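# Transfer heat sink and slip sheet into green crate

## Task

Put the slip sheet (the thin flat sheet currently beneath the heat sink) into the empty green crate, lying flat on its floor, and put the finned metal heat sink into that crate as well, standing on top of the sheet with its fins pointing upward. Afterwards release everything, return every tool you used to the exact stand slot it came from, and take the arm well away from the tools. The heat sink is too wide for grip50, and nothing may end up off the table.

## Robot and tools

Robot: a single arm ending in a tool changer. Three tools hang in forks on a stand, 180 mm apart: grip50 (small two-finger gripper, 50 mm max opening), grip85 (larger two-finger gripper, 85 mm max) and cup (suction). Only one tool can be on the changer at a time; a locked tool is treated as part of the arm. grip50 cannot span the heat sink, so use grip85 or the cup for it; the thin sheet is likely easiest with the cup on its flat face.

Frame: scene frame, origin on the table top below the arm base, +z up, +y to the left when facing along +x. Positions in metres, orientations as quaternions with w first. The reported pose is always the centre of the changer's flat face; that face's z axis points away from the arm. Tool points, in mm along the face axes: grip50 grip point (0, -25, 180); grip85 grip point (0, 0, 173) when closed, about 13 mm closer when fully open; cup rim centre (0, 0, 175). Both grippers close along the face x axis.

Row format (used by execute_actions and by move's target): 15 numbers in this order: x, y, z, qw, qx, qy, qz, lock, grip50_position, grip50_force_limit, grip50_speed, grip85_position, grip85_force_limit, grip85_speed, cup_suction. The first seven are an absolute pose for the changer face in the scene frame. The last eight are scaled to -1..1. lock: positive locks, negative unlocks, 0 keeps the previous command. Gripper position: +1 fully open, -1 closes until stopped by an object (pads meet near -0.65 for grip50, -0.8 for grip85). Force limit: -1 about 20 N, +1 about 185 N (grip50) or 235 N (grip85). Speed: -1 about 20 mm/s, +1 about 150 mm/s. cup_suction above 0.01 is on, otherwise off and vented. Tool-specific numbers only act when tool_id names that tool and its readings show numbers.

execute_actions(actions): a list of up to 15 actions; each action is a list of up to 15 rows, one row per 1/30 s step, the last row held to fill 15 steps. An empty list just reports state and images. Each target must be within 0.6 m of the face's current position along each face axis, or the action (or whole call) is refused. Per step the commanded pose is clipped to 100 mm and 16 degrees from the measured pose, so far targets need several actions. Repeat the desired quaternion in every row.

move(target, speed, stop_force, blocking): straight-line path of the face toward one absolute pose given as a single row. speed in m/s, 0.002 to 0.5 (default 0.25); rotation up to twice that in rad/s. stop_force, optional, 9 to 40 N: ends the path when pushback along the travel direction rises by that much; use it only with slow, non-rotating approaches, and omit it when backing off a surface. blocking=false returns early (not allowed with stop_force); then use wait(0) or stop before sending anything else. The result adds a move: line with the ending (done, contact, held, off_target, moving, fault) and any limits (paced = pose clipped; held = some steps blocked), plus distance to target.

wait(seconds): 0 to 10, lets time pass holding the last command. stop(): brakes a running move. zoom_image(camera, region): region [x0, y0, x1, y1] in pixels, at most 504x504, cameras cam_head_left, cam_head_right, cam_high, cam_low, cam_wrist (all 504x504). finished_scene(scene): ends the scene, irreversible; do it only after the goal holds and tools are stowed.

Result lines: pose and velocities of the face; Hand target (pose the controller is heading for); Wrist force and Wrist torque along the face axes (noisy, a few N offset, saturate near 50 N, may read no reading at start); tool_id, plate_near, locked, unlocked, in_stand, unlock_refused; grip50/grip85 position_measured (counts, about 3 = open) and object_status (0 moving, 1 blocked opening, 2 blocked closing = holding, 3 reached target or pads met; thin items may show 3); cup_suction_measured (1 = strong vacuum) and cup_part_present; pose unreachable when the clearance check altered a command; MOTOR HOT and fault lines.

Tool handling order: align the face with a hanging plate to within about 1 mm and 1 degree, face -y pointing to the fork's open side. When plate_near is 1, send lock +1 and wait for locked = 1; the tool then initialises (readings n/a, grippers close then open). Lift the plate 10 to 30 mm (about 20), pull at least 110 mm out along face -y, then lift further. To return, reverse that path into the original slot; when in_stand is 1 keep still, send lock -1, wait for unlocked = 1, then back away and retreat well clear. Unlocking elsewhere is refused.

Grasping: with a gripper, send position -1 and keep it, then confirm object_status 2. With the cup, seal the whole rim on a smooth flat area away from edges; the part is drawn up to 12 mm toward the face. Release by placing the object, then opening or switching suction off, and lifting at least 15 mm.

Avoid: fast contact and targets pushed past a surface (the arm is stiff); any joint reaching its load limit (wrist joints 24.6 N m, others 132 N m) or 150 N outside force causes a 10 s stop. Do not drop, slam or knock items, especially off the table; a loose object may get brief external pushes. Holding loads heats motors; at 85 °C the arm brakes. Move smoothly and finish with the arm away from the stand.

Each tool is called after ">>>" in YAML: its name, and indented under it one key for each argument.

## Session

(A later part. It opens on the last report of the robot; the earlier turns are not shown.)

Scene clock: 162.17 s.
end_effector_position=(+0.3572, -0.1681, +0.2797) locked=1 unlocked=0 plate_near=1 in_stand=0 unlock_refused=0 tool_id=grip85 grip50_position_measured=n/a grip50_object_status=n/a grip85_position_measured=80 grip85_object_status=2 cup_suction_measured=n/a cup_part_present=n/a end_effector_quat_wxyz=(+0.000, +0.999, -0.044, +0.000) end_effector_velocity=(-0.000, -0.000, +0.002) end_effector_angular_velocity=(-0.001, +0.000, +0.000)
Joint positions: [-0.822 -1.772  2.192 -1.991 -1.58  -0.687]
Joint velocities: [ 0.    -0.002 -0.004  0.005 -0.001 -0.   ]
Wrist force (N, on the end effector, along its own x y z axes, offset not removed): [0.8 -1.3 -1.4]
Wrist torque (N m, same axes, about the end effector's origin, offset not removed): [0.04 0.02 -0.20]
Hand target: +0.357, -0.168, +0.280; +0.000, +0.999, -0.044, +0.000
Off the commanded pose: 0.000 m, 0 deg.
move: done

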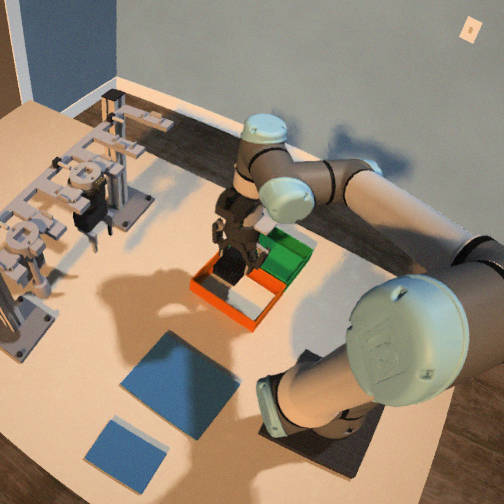

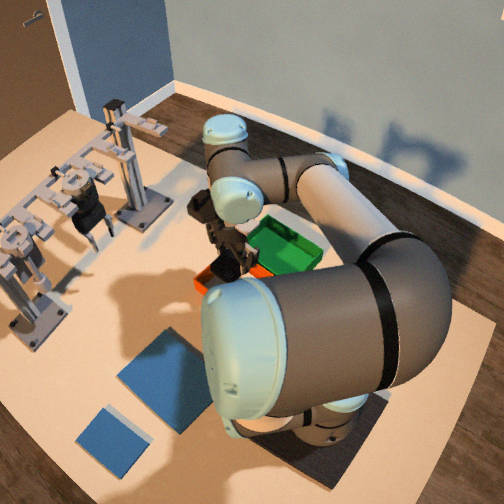

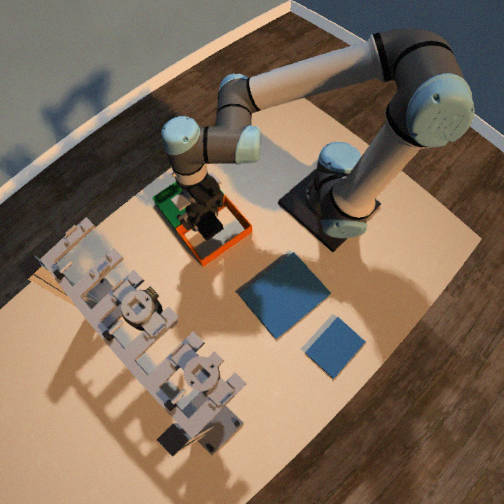

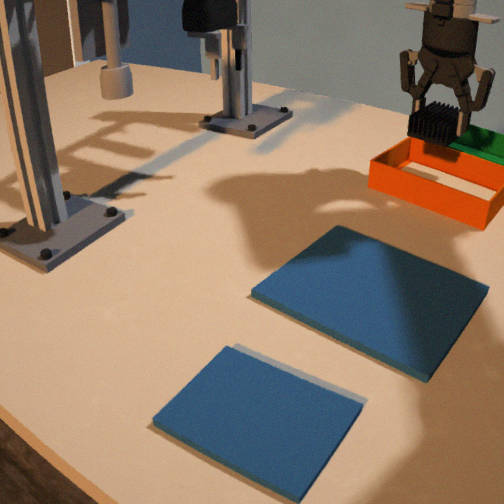

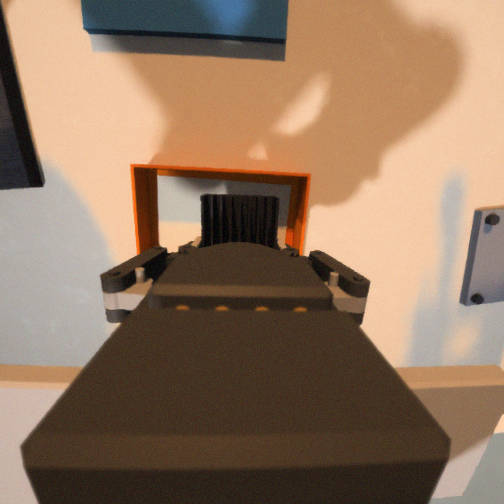

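>>> move:
  target: [0.48,-0.02,0.27,0,0.999,-0.0436,0,0,1,0,0,-1,-0.4,-0.5,0]
  speed: 0.2

>>> move:
  target: [0.48,-0.02,0.197,0,0.999,-0.0436,0,0,1,0,0,-1,-0.4,-0.5,0]
  speed: 0.08

>>> move:
  target: [0.48,-0.02,0.18,0,0.999,-0.0436,0,0,1,0,0,-1,-0.4,-0.5,0]
  speed: 0.004
  stop_force: 10

Scene clock: 170.07 s.
end_effector_position=(+0.4798, -0.0203, +0.2700) locked=1 unlocked=0 plate_near=1 in_stand=0 unlock_refused=0 tool_id=grip85 grip50_position_measured=n/a grip50_object_status=n/a grip85_position_measured=80 grip85_object_status=2 cup_suction_measured=n/a cup_part_present=n/a end_effector_quat_wxyz=(+0.000, +0.999, -0.044, +0.000) end_effector_velocity=(+0.002, +0.001, -0.000) end_effector_angular_velocity=(-0.001, +0.000, -0.001)
Joint positions: [-0.364 -1.534  2.009 -2.042 -1.579 -0.229]
Joint velocities: [ 0.004  0.005 -0.004 -0.    -0.001  0.005]
Wrist force (N, on the end effector, along its own x y z axes, offset not removed): [-1.0 0.5 -1.3]
Wrist torque (N m, same axes, about the end effector's origin, offset not removed): [0.13 0.21 -0.25]
Hand target: +0.480, -0.020, +0.270; +0.000, +0.999, -0.044, -0.000
Off the commanded pose: 0.000 m, 0 deg.
move: done

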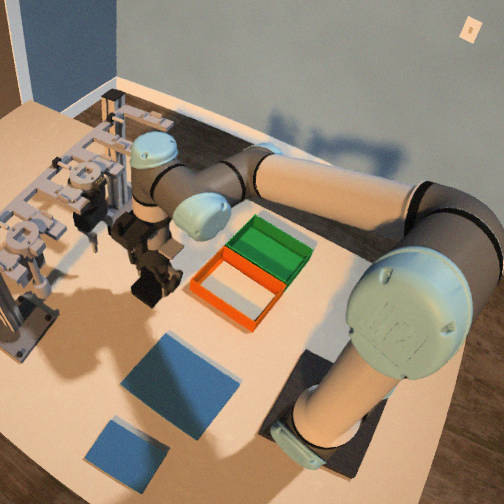

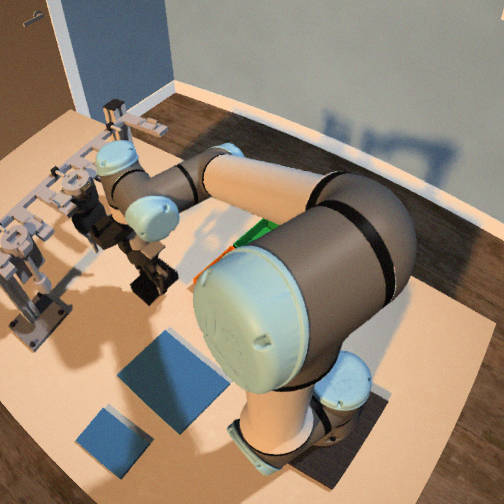

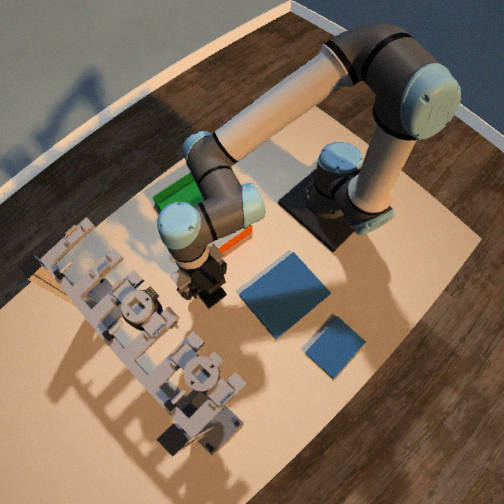

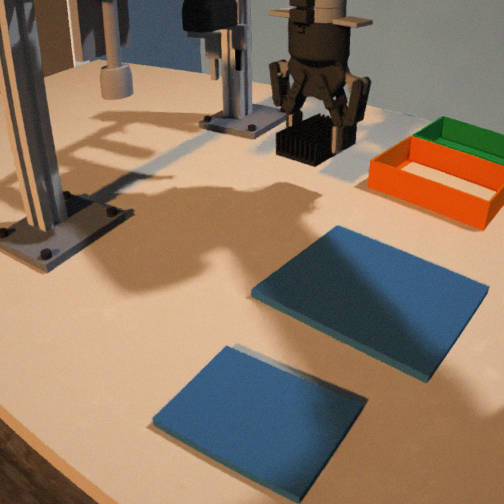

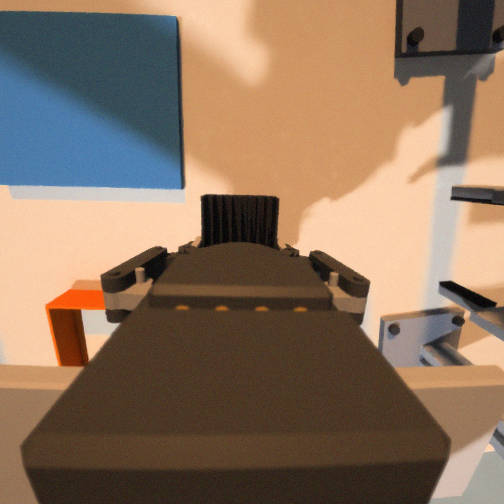

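Scene clock: 171.43 s.
end_effector_position=(+0.4798, -0.0200, +0.1972) locked=1 unlocked=0 plate_near=1 in_stand=0 unlock_refused=0 tool_id=grip85 grip50_position_measured=n/a grip50_object_status=n/a grip85_position_measured=80 grip85_object_status=2 cup_suction_measured=n/a cup_part_present=n/a end_effector_quat_wxyz=(-0.000, +0.999, -0.044, -0.000) end_effector_velocity=(+0.000, +0.000, -0.002) end_effector_angular_velocity=(+0.000, -0.000, -0.000)
Joint positions: [-0.365 -1.429  2.114 -2.252 -1.579 -0.23 ]
Joint velocities: [-0.     0.004  0.002 -0.006  0.     0.   ]
Wrist force (N, on the end effector, along its own x y z axes, offset not removed): [2.1 4.6 -2.0]
Wrist torque (N m, same axes, about the end effector's origin, offset not removed): [0.37 -0.24 -0.01]
Hand target: +0.480, -0.020, +0.197; -0.000, +0.999, -0.044, -0.000
Off the commanded pose: 0.000 m, 0 deg.
move: done

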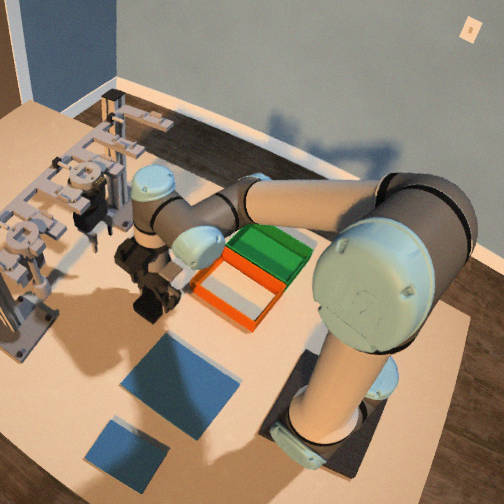

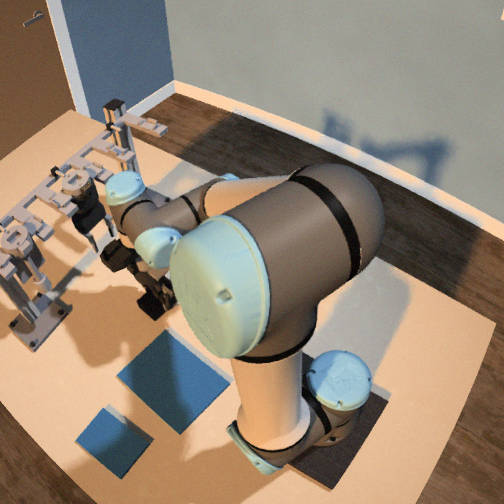

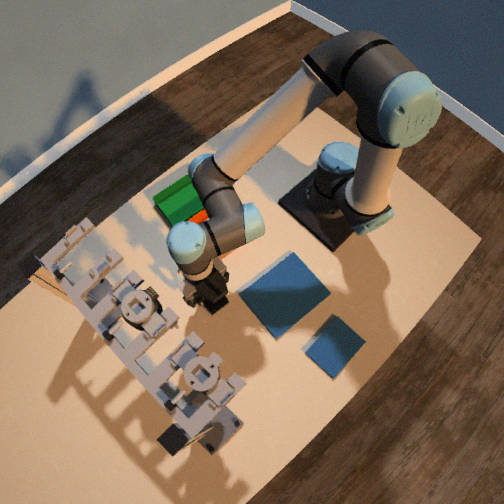

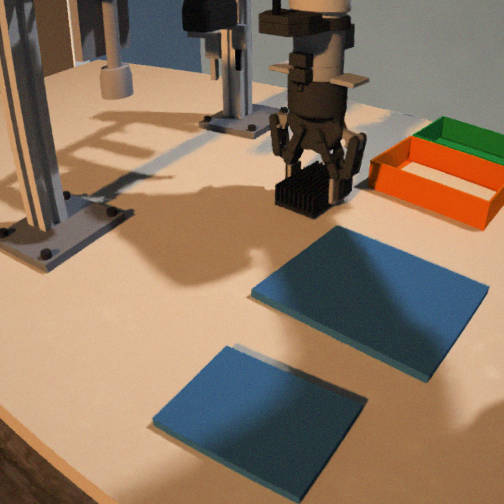

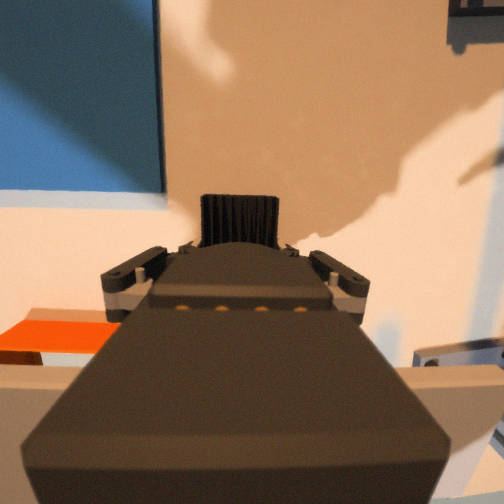

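Scene clock: 173.10 s.
end_effector_position=(+0.4799, -0.0200, +0.1921) locked=1 unlocked=0 plate_near=1 in_stand=0 unlock_refused=0 tool_id=grip85 grip50_position_measured=n/a grip50_object_status=n/a grip85_position_measured=80 grip85_object_status=2 cup_suction_measured=n/a cup_part_present=n/a end_effector_quat_wxyz=(+0.000, +0.999, -0.044, +0.000) end_effector_velocity=(-0.000, -0.000, +0.001) end_effector_angular_velocity=(+0.001, +0.002, -0.000)
Joint positions: [-0.365 -1.42   2.12  -2.267 -1.579 -0.23 ]
Joint velocities: [-0.    -0.001 -0.002  0.005 -0.     0.   ]
Wrist force (N, on the end effector, along its own x y z axes, offset not removed): [-9.8 -2.1 -47.0]
Wrist torque (N m, same axes, about the end effector's origin, offset not removed): [0.43 -2.21 -0.15]
Hand target: +0.480, -0.020, +0.192; +0.000, +0.999, -0.044, +0.000
Off the commanded pose: 0.012 m, 0 deg.
move: contact

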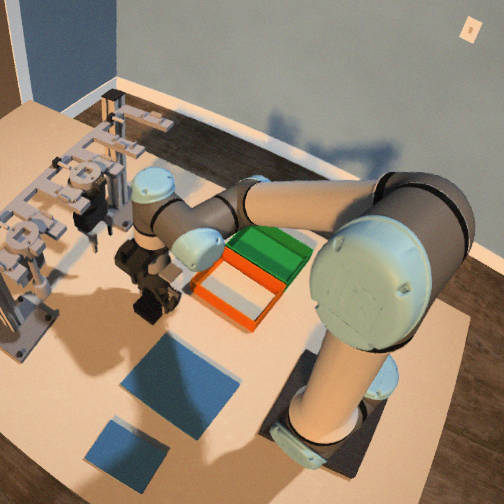

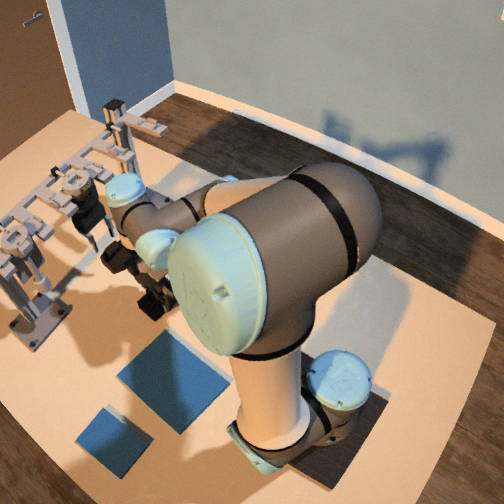

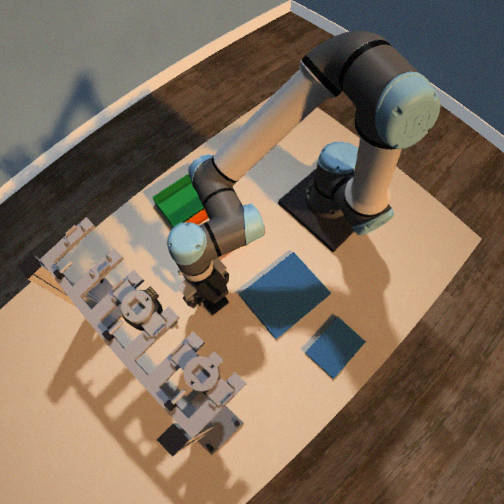

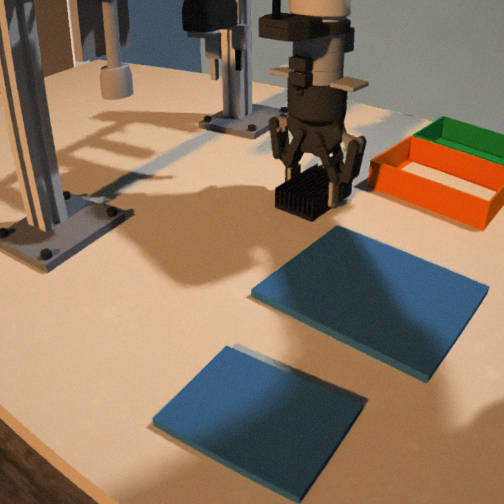

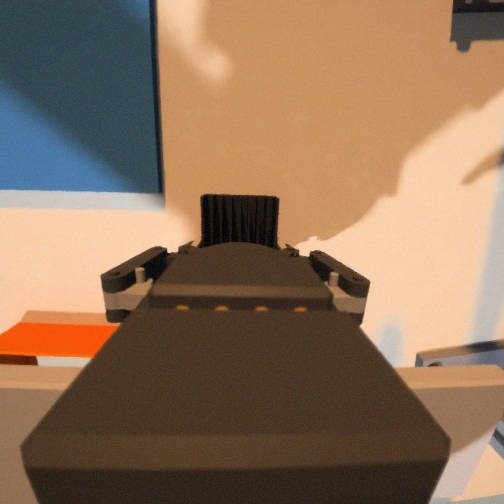

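>>> move:
  target: [0.48,-0.02,0.1926,0,0.999,-0.0436,0,0,1,0,0,1,-0.4,0,0]
  speed: 0.01

>>> move:
  target: [0.47,-0.02,0.26,0,0.999,-0.0436,0,0,1,0,0,1,-0.4,0,0]
  speed: 0.1

>>> move:
  target: [0.48,-0.1887,0.38,0,0.6889,0.7249,0,0,1,0,0,1,0,0,0]
  speed: 0.3

>>> move:
  target: [0.641,-0.1805,0.38,0,0.6889,0.7249,0,0,1,0,0,1,0,0,0]
  speed: 0.1

>>> move:
  target: [0.641,-0.1805,0.3602,0,0.6889,0.7249,0,0,1,0,0,1,0,0,0]
  speed: 0.015

>>> execute_actions:
  actions:
    - [[0.641,-0.1805,0.3602,0,0.6889,0.7249,0,-1,1,0,0,1,0,0,0]]
    - [[0.641,-0.1805,0.3602,0,0.6889,0.7249,0,-1,1,0,0,1,0,0,0]]
    - [[0.641,-0.1805,0.3602,0,0.6889,0.7249,0,-1,1,0,0,1,0,0,0]]

Scene clock: 182.87 s.
end_effector_position=(+0.4800, -0.0200, +0.1926) locked=1 unlocked=0 plate_near=1 in_stand=0 unlock_refused=0 tool_id=grip85 grip50_position_measured=n/a grip50_object_status=n/a grip85_position_measured=3 grip85_object_status=3 cup_suction_measured=n/a cup_part_present=n/a end_effector_quat_wxyz=(+0.000, +0.999, -0.044, -0.000) end_effector_velocity=(-0.000, +0.000, +0.000) end_effector_angular_velocity=(-0.000, +0.000, -0.000)
Joint positions: [-0.365 -1.421  2.119 -2.265 -1.579 -0.23 ]
Joint velocities: [ 0.    -0.    -0.     0.    -0.     0.001]
Wrist force (N, on the end effector, along its own x y z axes, offset not removed): [-1.4 -1.6 -2.7]
Wrist torque (N m, same axes, about the end effector's origin, offset not removed): [0.00 0.04 -0.27]
Hand target: +0.480, -0.020, +0.193; +0.000, +0.999, -0.044, +0.000
Off the commanded pose: 0.000 m, 0 deg.
move: done

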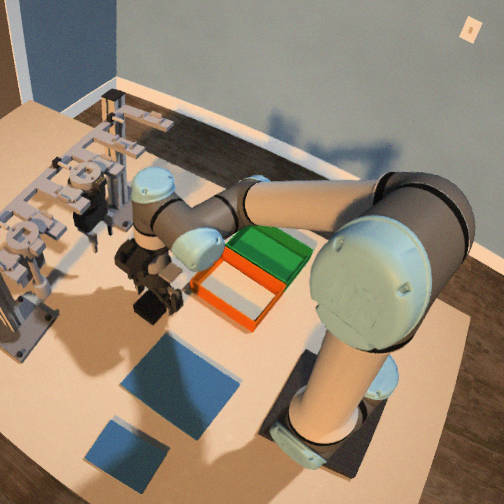

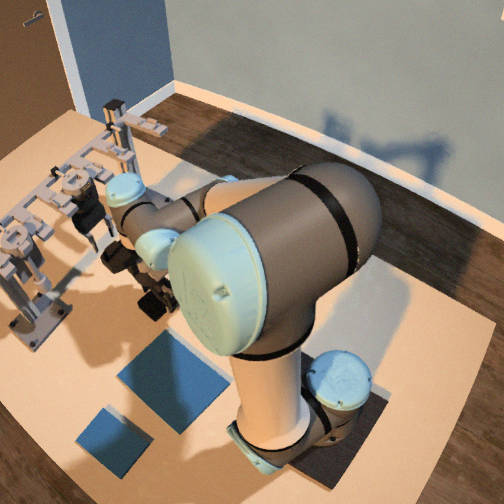

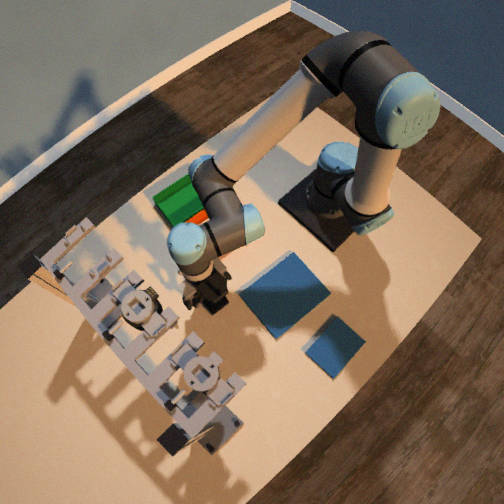

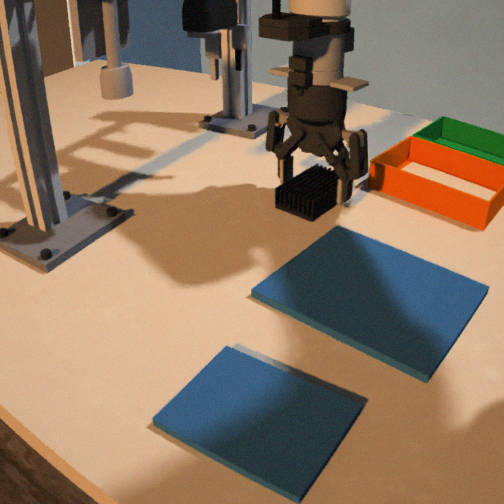

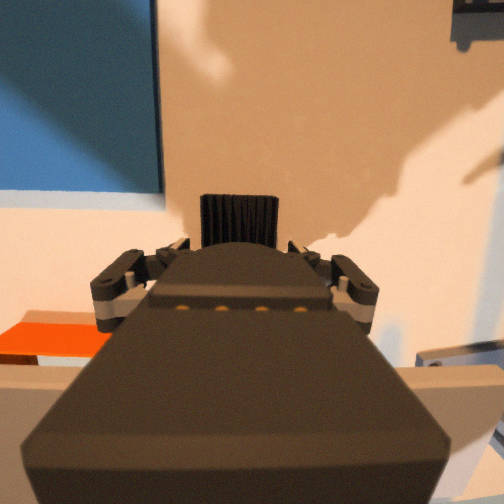

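Scene clock: 184.00 s.
end_effector_position=(+0.4702, -0.0200, +0.2597) locked=1 unlocked=0 plate_near=1 in_stand=0 unlock_refused=0 tool_id=grip85 grip50_position_measured=n/a grip50_object_status=n/a grip85_position_measured=3 grip85_object_status=3 cup_suction_measured=n/a cup_part_present=n/a end_effector_quat_wxyz=(+0.000, +0.999, -0.044, +0.000) end_effector_velocity=(-0.000, -0.000, +0.002) end_effector_angular_velocity=(+0.001, +0.001, -0.000)
Joint positions: [-0.371 -1.545  2.05  -2.072 -1.579 -0.235]
Joint velocities: [-0.    -0.003 -0.003  0.007  0.     0.   ]
Wrist force (N, on the end effector, along its own x y z axes, offset not removed): [-0.9 -0.7 -2.4]
Wrist torque (N m, same axes, about the end effector's origin, offset not removed): [-0.10 0.09 -0.15]
Hand target: +0.470, -0.020, +0.260; -0.000, +0.999, -0.044, +0.000
Off the commanded pose: 0.000 m, 0 deg.
move: done

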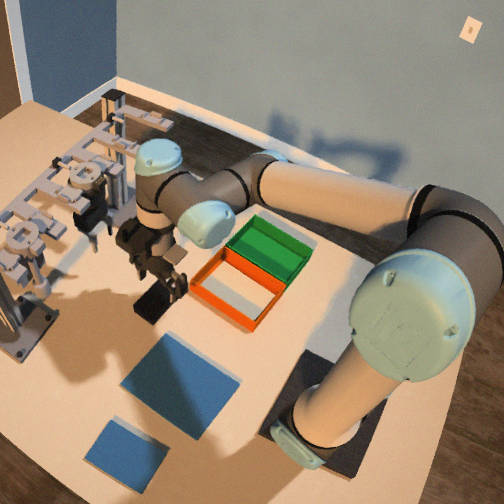

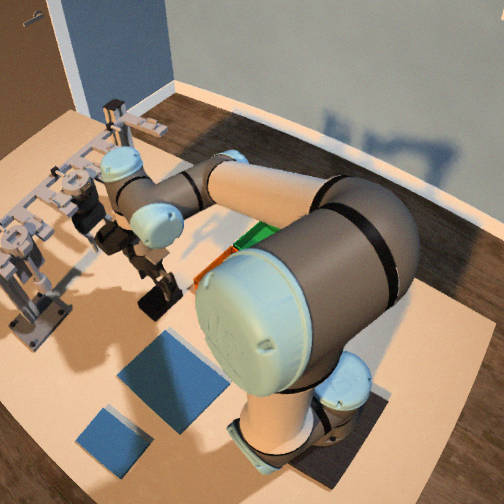

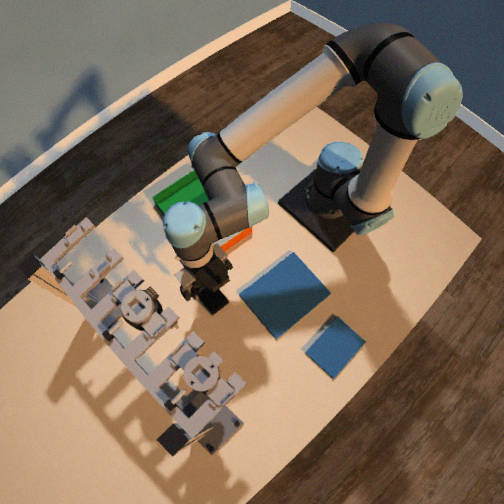

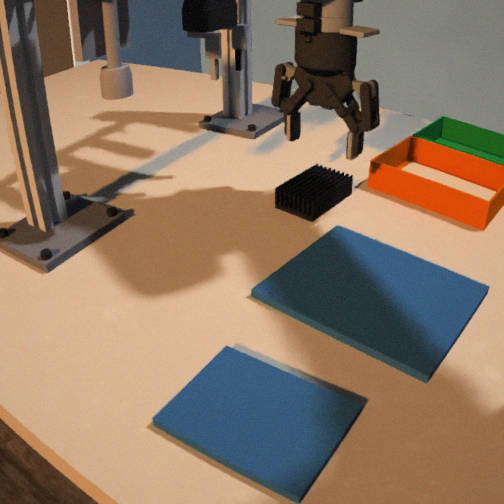

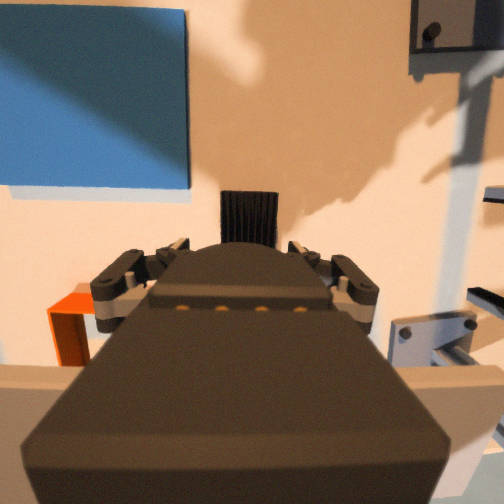

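Scene clock: 187.40 s.
end_effector_position=(+0.4802, -0.1887, +0.3798) locked=1 unlocked=0 plate_near=1 in_stand=0 unlock_refused=0 tool_id=grip85 grip50_position_measured=n/a grip50_object_status=n/a grip85_position_measured=3 grip85_object_status=3 cup_suction_measured=n/a cup_part_present=n/a end_effector_quat_wxyz=(-0.000, +0.689, +0.725, +0.000) end_effector_velocity=(+0.000, -0.001, +0.001) end_effector_angular_velocity=(+0.001, -0.000, +0.011)
Joint positions: [-0.675 -1.537  1.713 -1.745 -1.579 -2.247]
Joint velocities: [-0.002  0.001 -0.003  0.002  0.001 -0.012]
Wrist force (N, on the end effector, along its own x y z axes, offset not removed): [-1.3 1.5 -5.5]
Wrist torque (N m, same axes, about the end effector's origin, offset not removed): [0.12 0.11 -0.23]
Hand target: +0.480, -0.189, +0.380; -0.000, +0.689, +0.725, +0.000
Off the commanded pose: 0.000 m, 0 deg.
move: done

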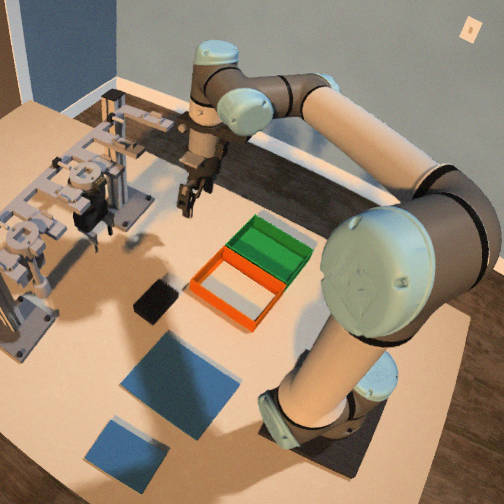

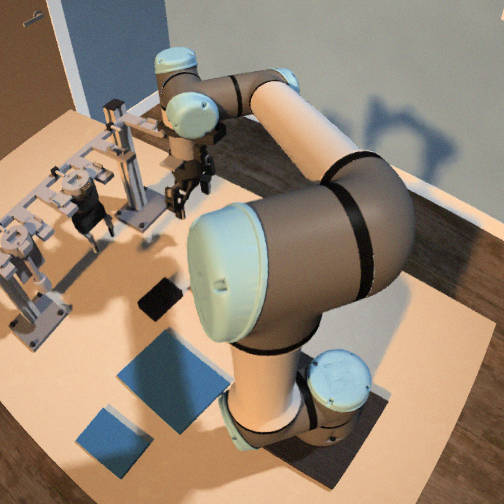

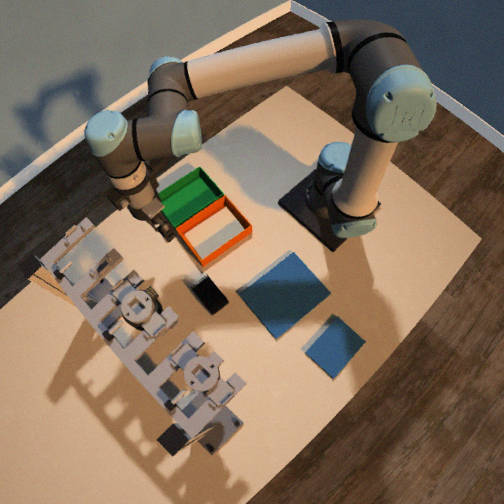

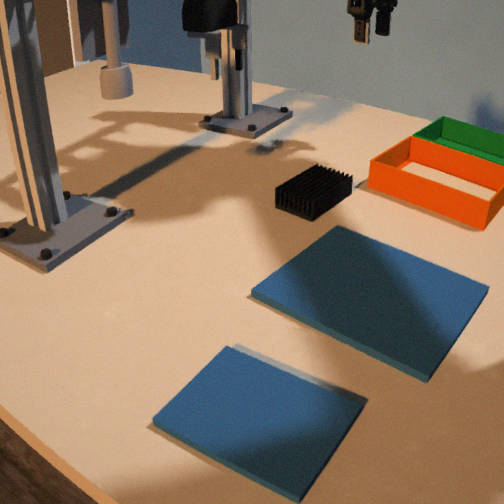

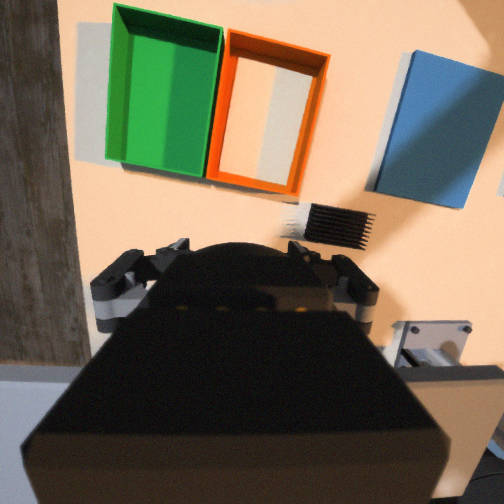

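Scene clock: 189.50 s.
end_effector_position=(+0.6409, -0.1806, +0.3799) locked=1 unlocked=0 plate_near=1 in_stand=0 unlock_refused=0 tool_id=grip85 grip50_position_measured=n/a grip50_object_status=n/a grip85_position_measured=3 grip85_object_status=3 cup_suction_measured=n/a cup_part_present=n/a end_effector_quat_wxyz=(+0.000, +0.689, +0.725, -0.000) end_effector_velocity=(+0.002, -0.000, +0.000) end_effector_angular_velocity=(-0.000, +0.001, +0.000)
Joint positions: [-0.517 -1.173  1.267 -1.662 -1.58  -2.091]
Joint velocities: [ 0.001  0.005 -0.007  0.003 -0.001  0.001]
Wrist force (N, on the end effector, along its own x y z axes, offset not removed): [-0.2 -0.7 -1.8]
Wrist torque (N m, same axes, about the end effector's origin, offset not removed): [0.02 0.05 -0.30]
Hand target: +0.641, -0.181, +0.380; +0.000, +0.689, +0.725, -0.000
Off the commanded pose: 0.000 m, 0 deg.
move: done

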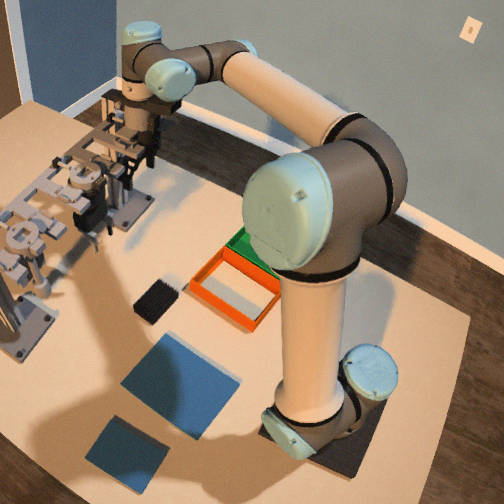

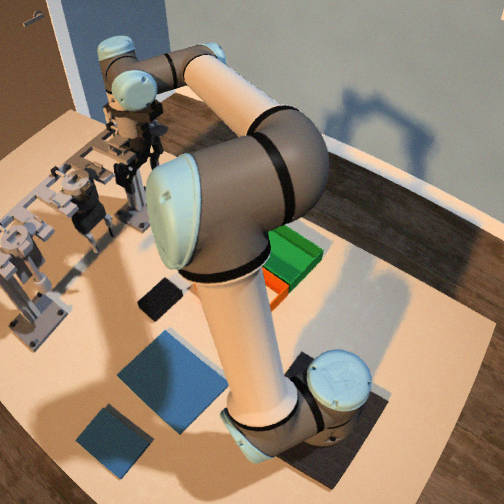

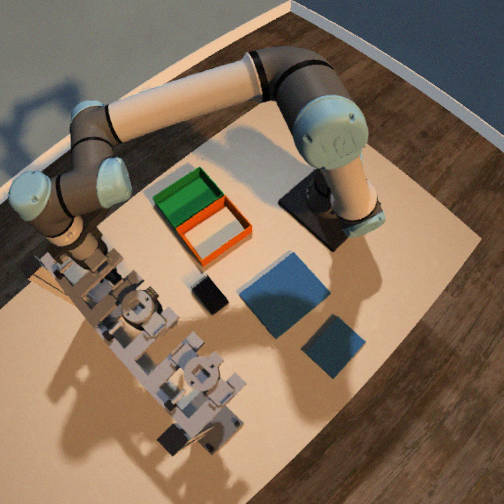

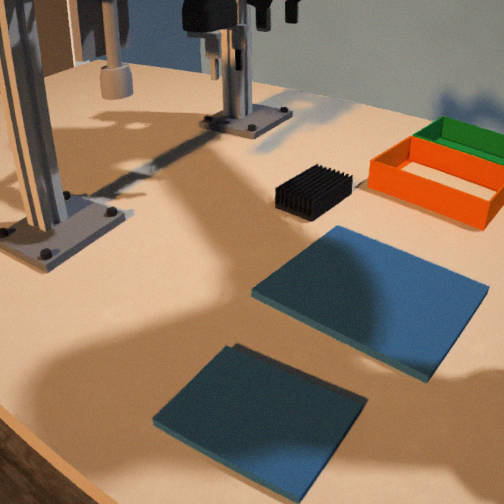

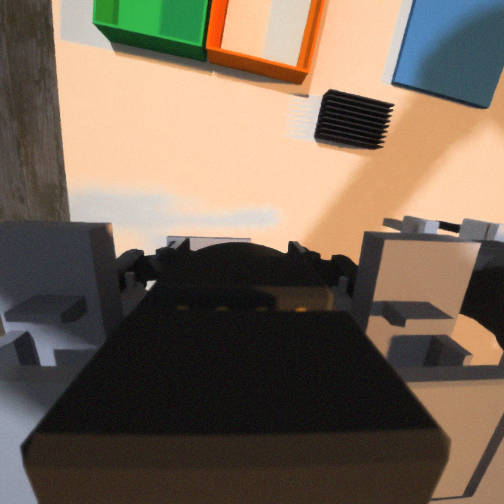

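Scene clock: 191.07 s.
end_effector_position=(+0.6410, -0.1805, +0.3604) locked=1 unlocked=0 plate_near=1 in_stand=1 unlock_refused=0 tool_id=grip85 grip50_position_measured=n/a grip50_object_status=n/a grip85_position_measured=3 grip85_object_status=3 cup_suction_measured=n/a cup_part_present=n/a end_effector_quat_wxyz=(-0.000, +0.689, +0.725, -0.000) end_effector_velocity=(+0.000, +0.000, -0.002) end_effector_angular_velocity=(-0.000, -0.001, -0.000)
Joint positions: [-0.517 -1.168  1.309 -1.709 -1.579 -2.091]
Joint velocities: [-0.     0.     0.004 -0.005  0.     0.   ]
Wrist force (N, on the end effector, along its own x y z axes, offset not removed): [-0.2 0.3 -0.5]
Wrist torque (N m, same axes, about the end effector's origin, offset not removed): [-0.02 0.09 -0.21]
Hand target: +0.641, -0.180, +0.360; -0.000, +0.689, +0.725, -0.000
Off the commanded pose: 0.000 m, 0 deg.
move: done

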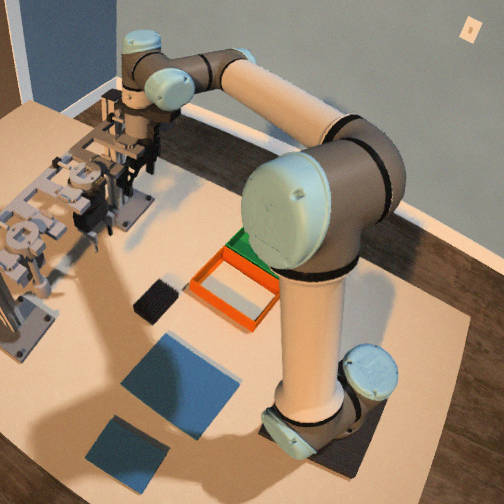

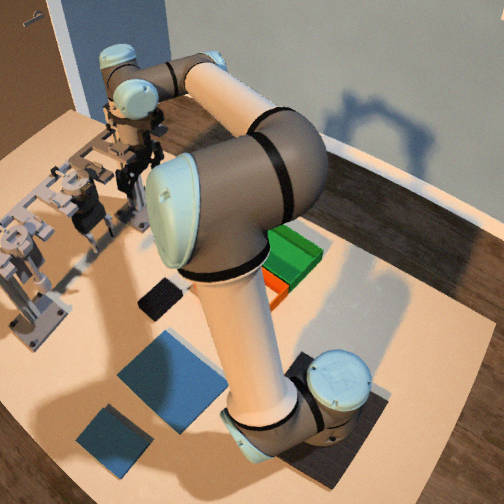

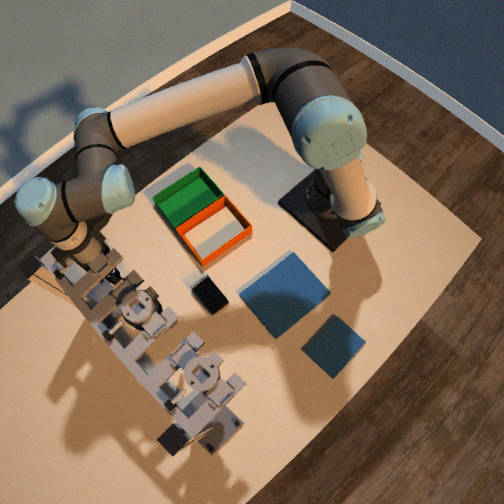

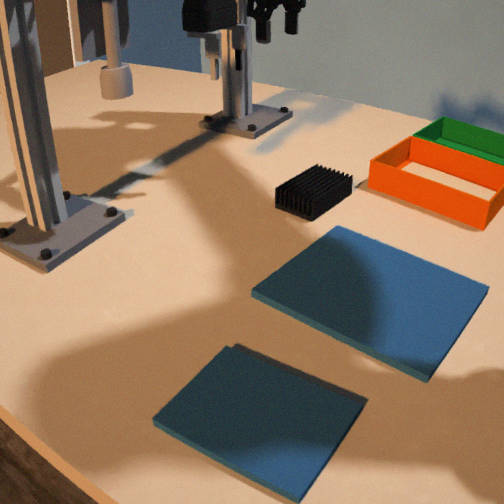

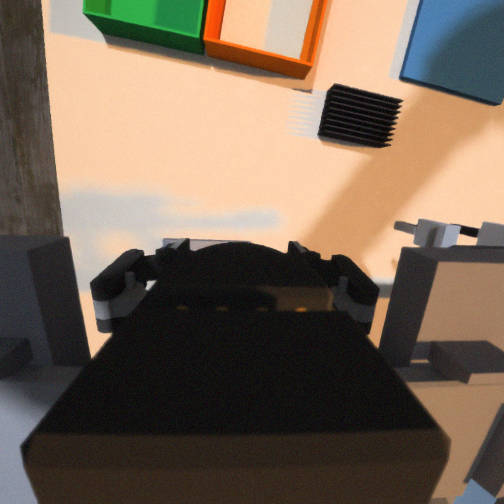

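Scene clock: 192.57 s.
end_effector_position=(+0.6410, -0.1805, +0.3602) locked=0 unlocked=1 plate_near=1 in_stand=1 unlock_refused=0 tool_id=none grip50_position_measured=n/a grip50_object_status=n/a grip85_position_measured=n/a grip85_object_status=n/a cup_suction_measured=n/a cup_part_present=n/a end_effector_quat_wxyz=(+0.000, +0.689, +0.725, +0.000) end_effector_velocity=(-0.000, +0.000, -0.000) end_effector_angular_velocity=(+0.000, +0.000, +0.001)
Joint positions: [-0.517 -1.168  1.31  -1.71  -1.579 -2.091]
Joint velocities: [-0.    -0.     0.     0.     0.    -0.001]
Wrist force (N, on the end effector, along its own x y z axes, offset not removed): [-1.0 -0.3 -1.9]
Wrist torque (N m, same axes, about the end effector's origin, offset not removed): [-0.08 0.15 -0.28]
Hand target: +0.641, -0.181, +0.360; +0.000, +0.689, +0.725, +0.000
Off the commanded pose: 0.000 m, 0 deg.

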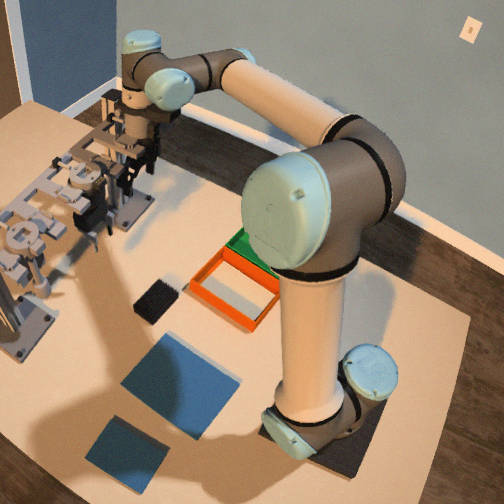

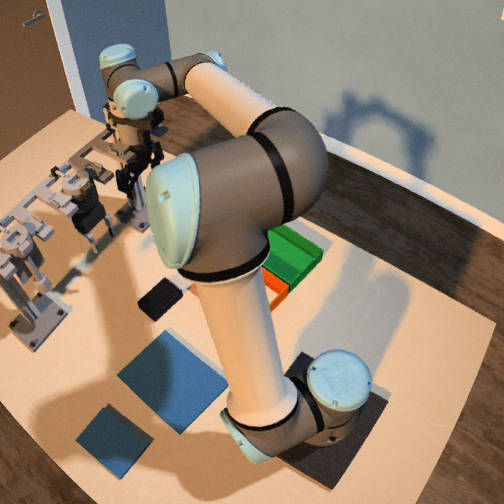

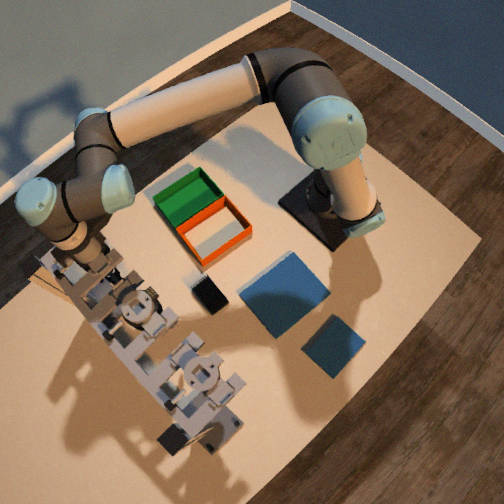

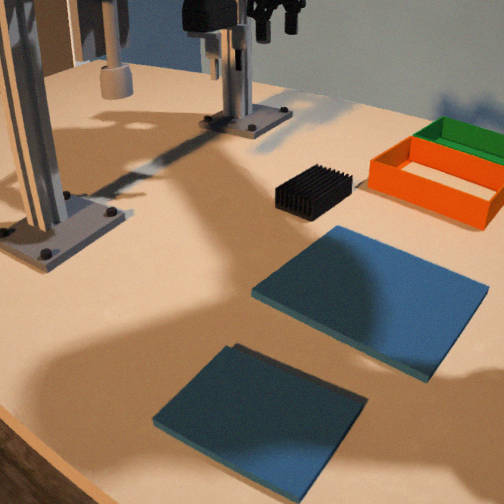

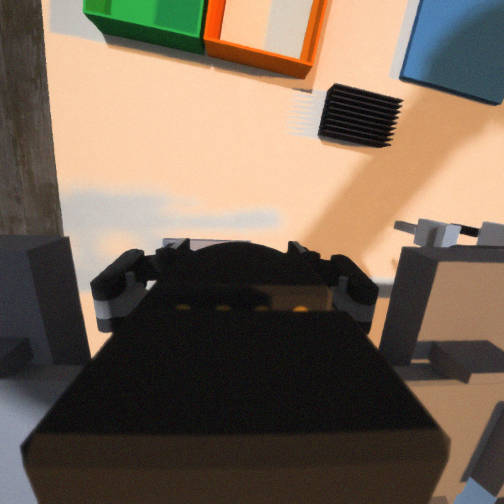

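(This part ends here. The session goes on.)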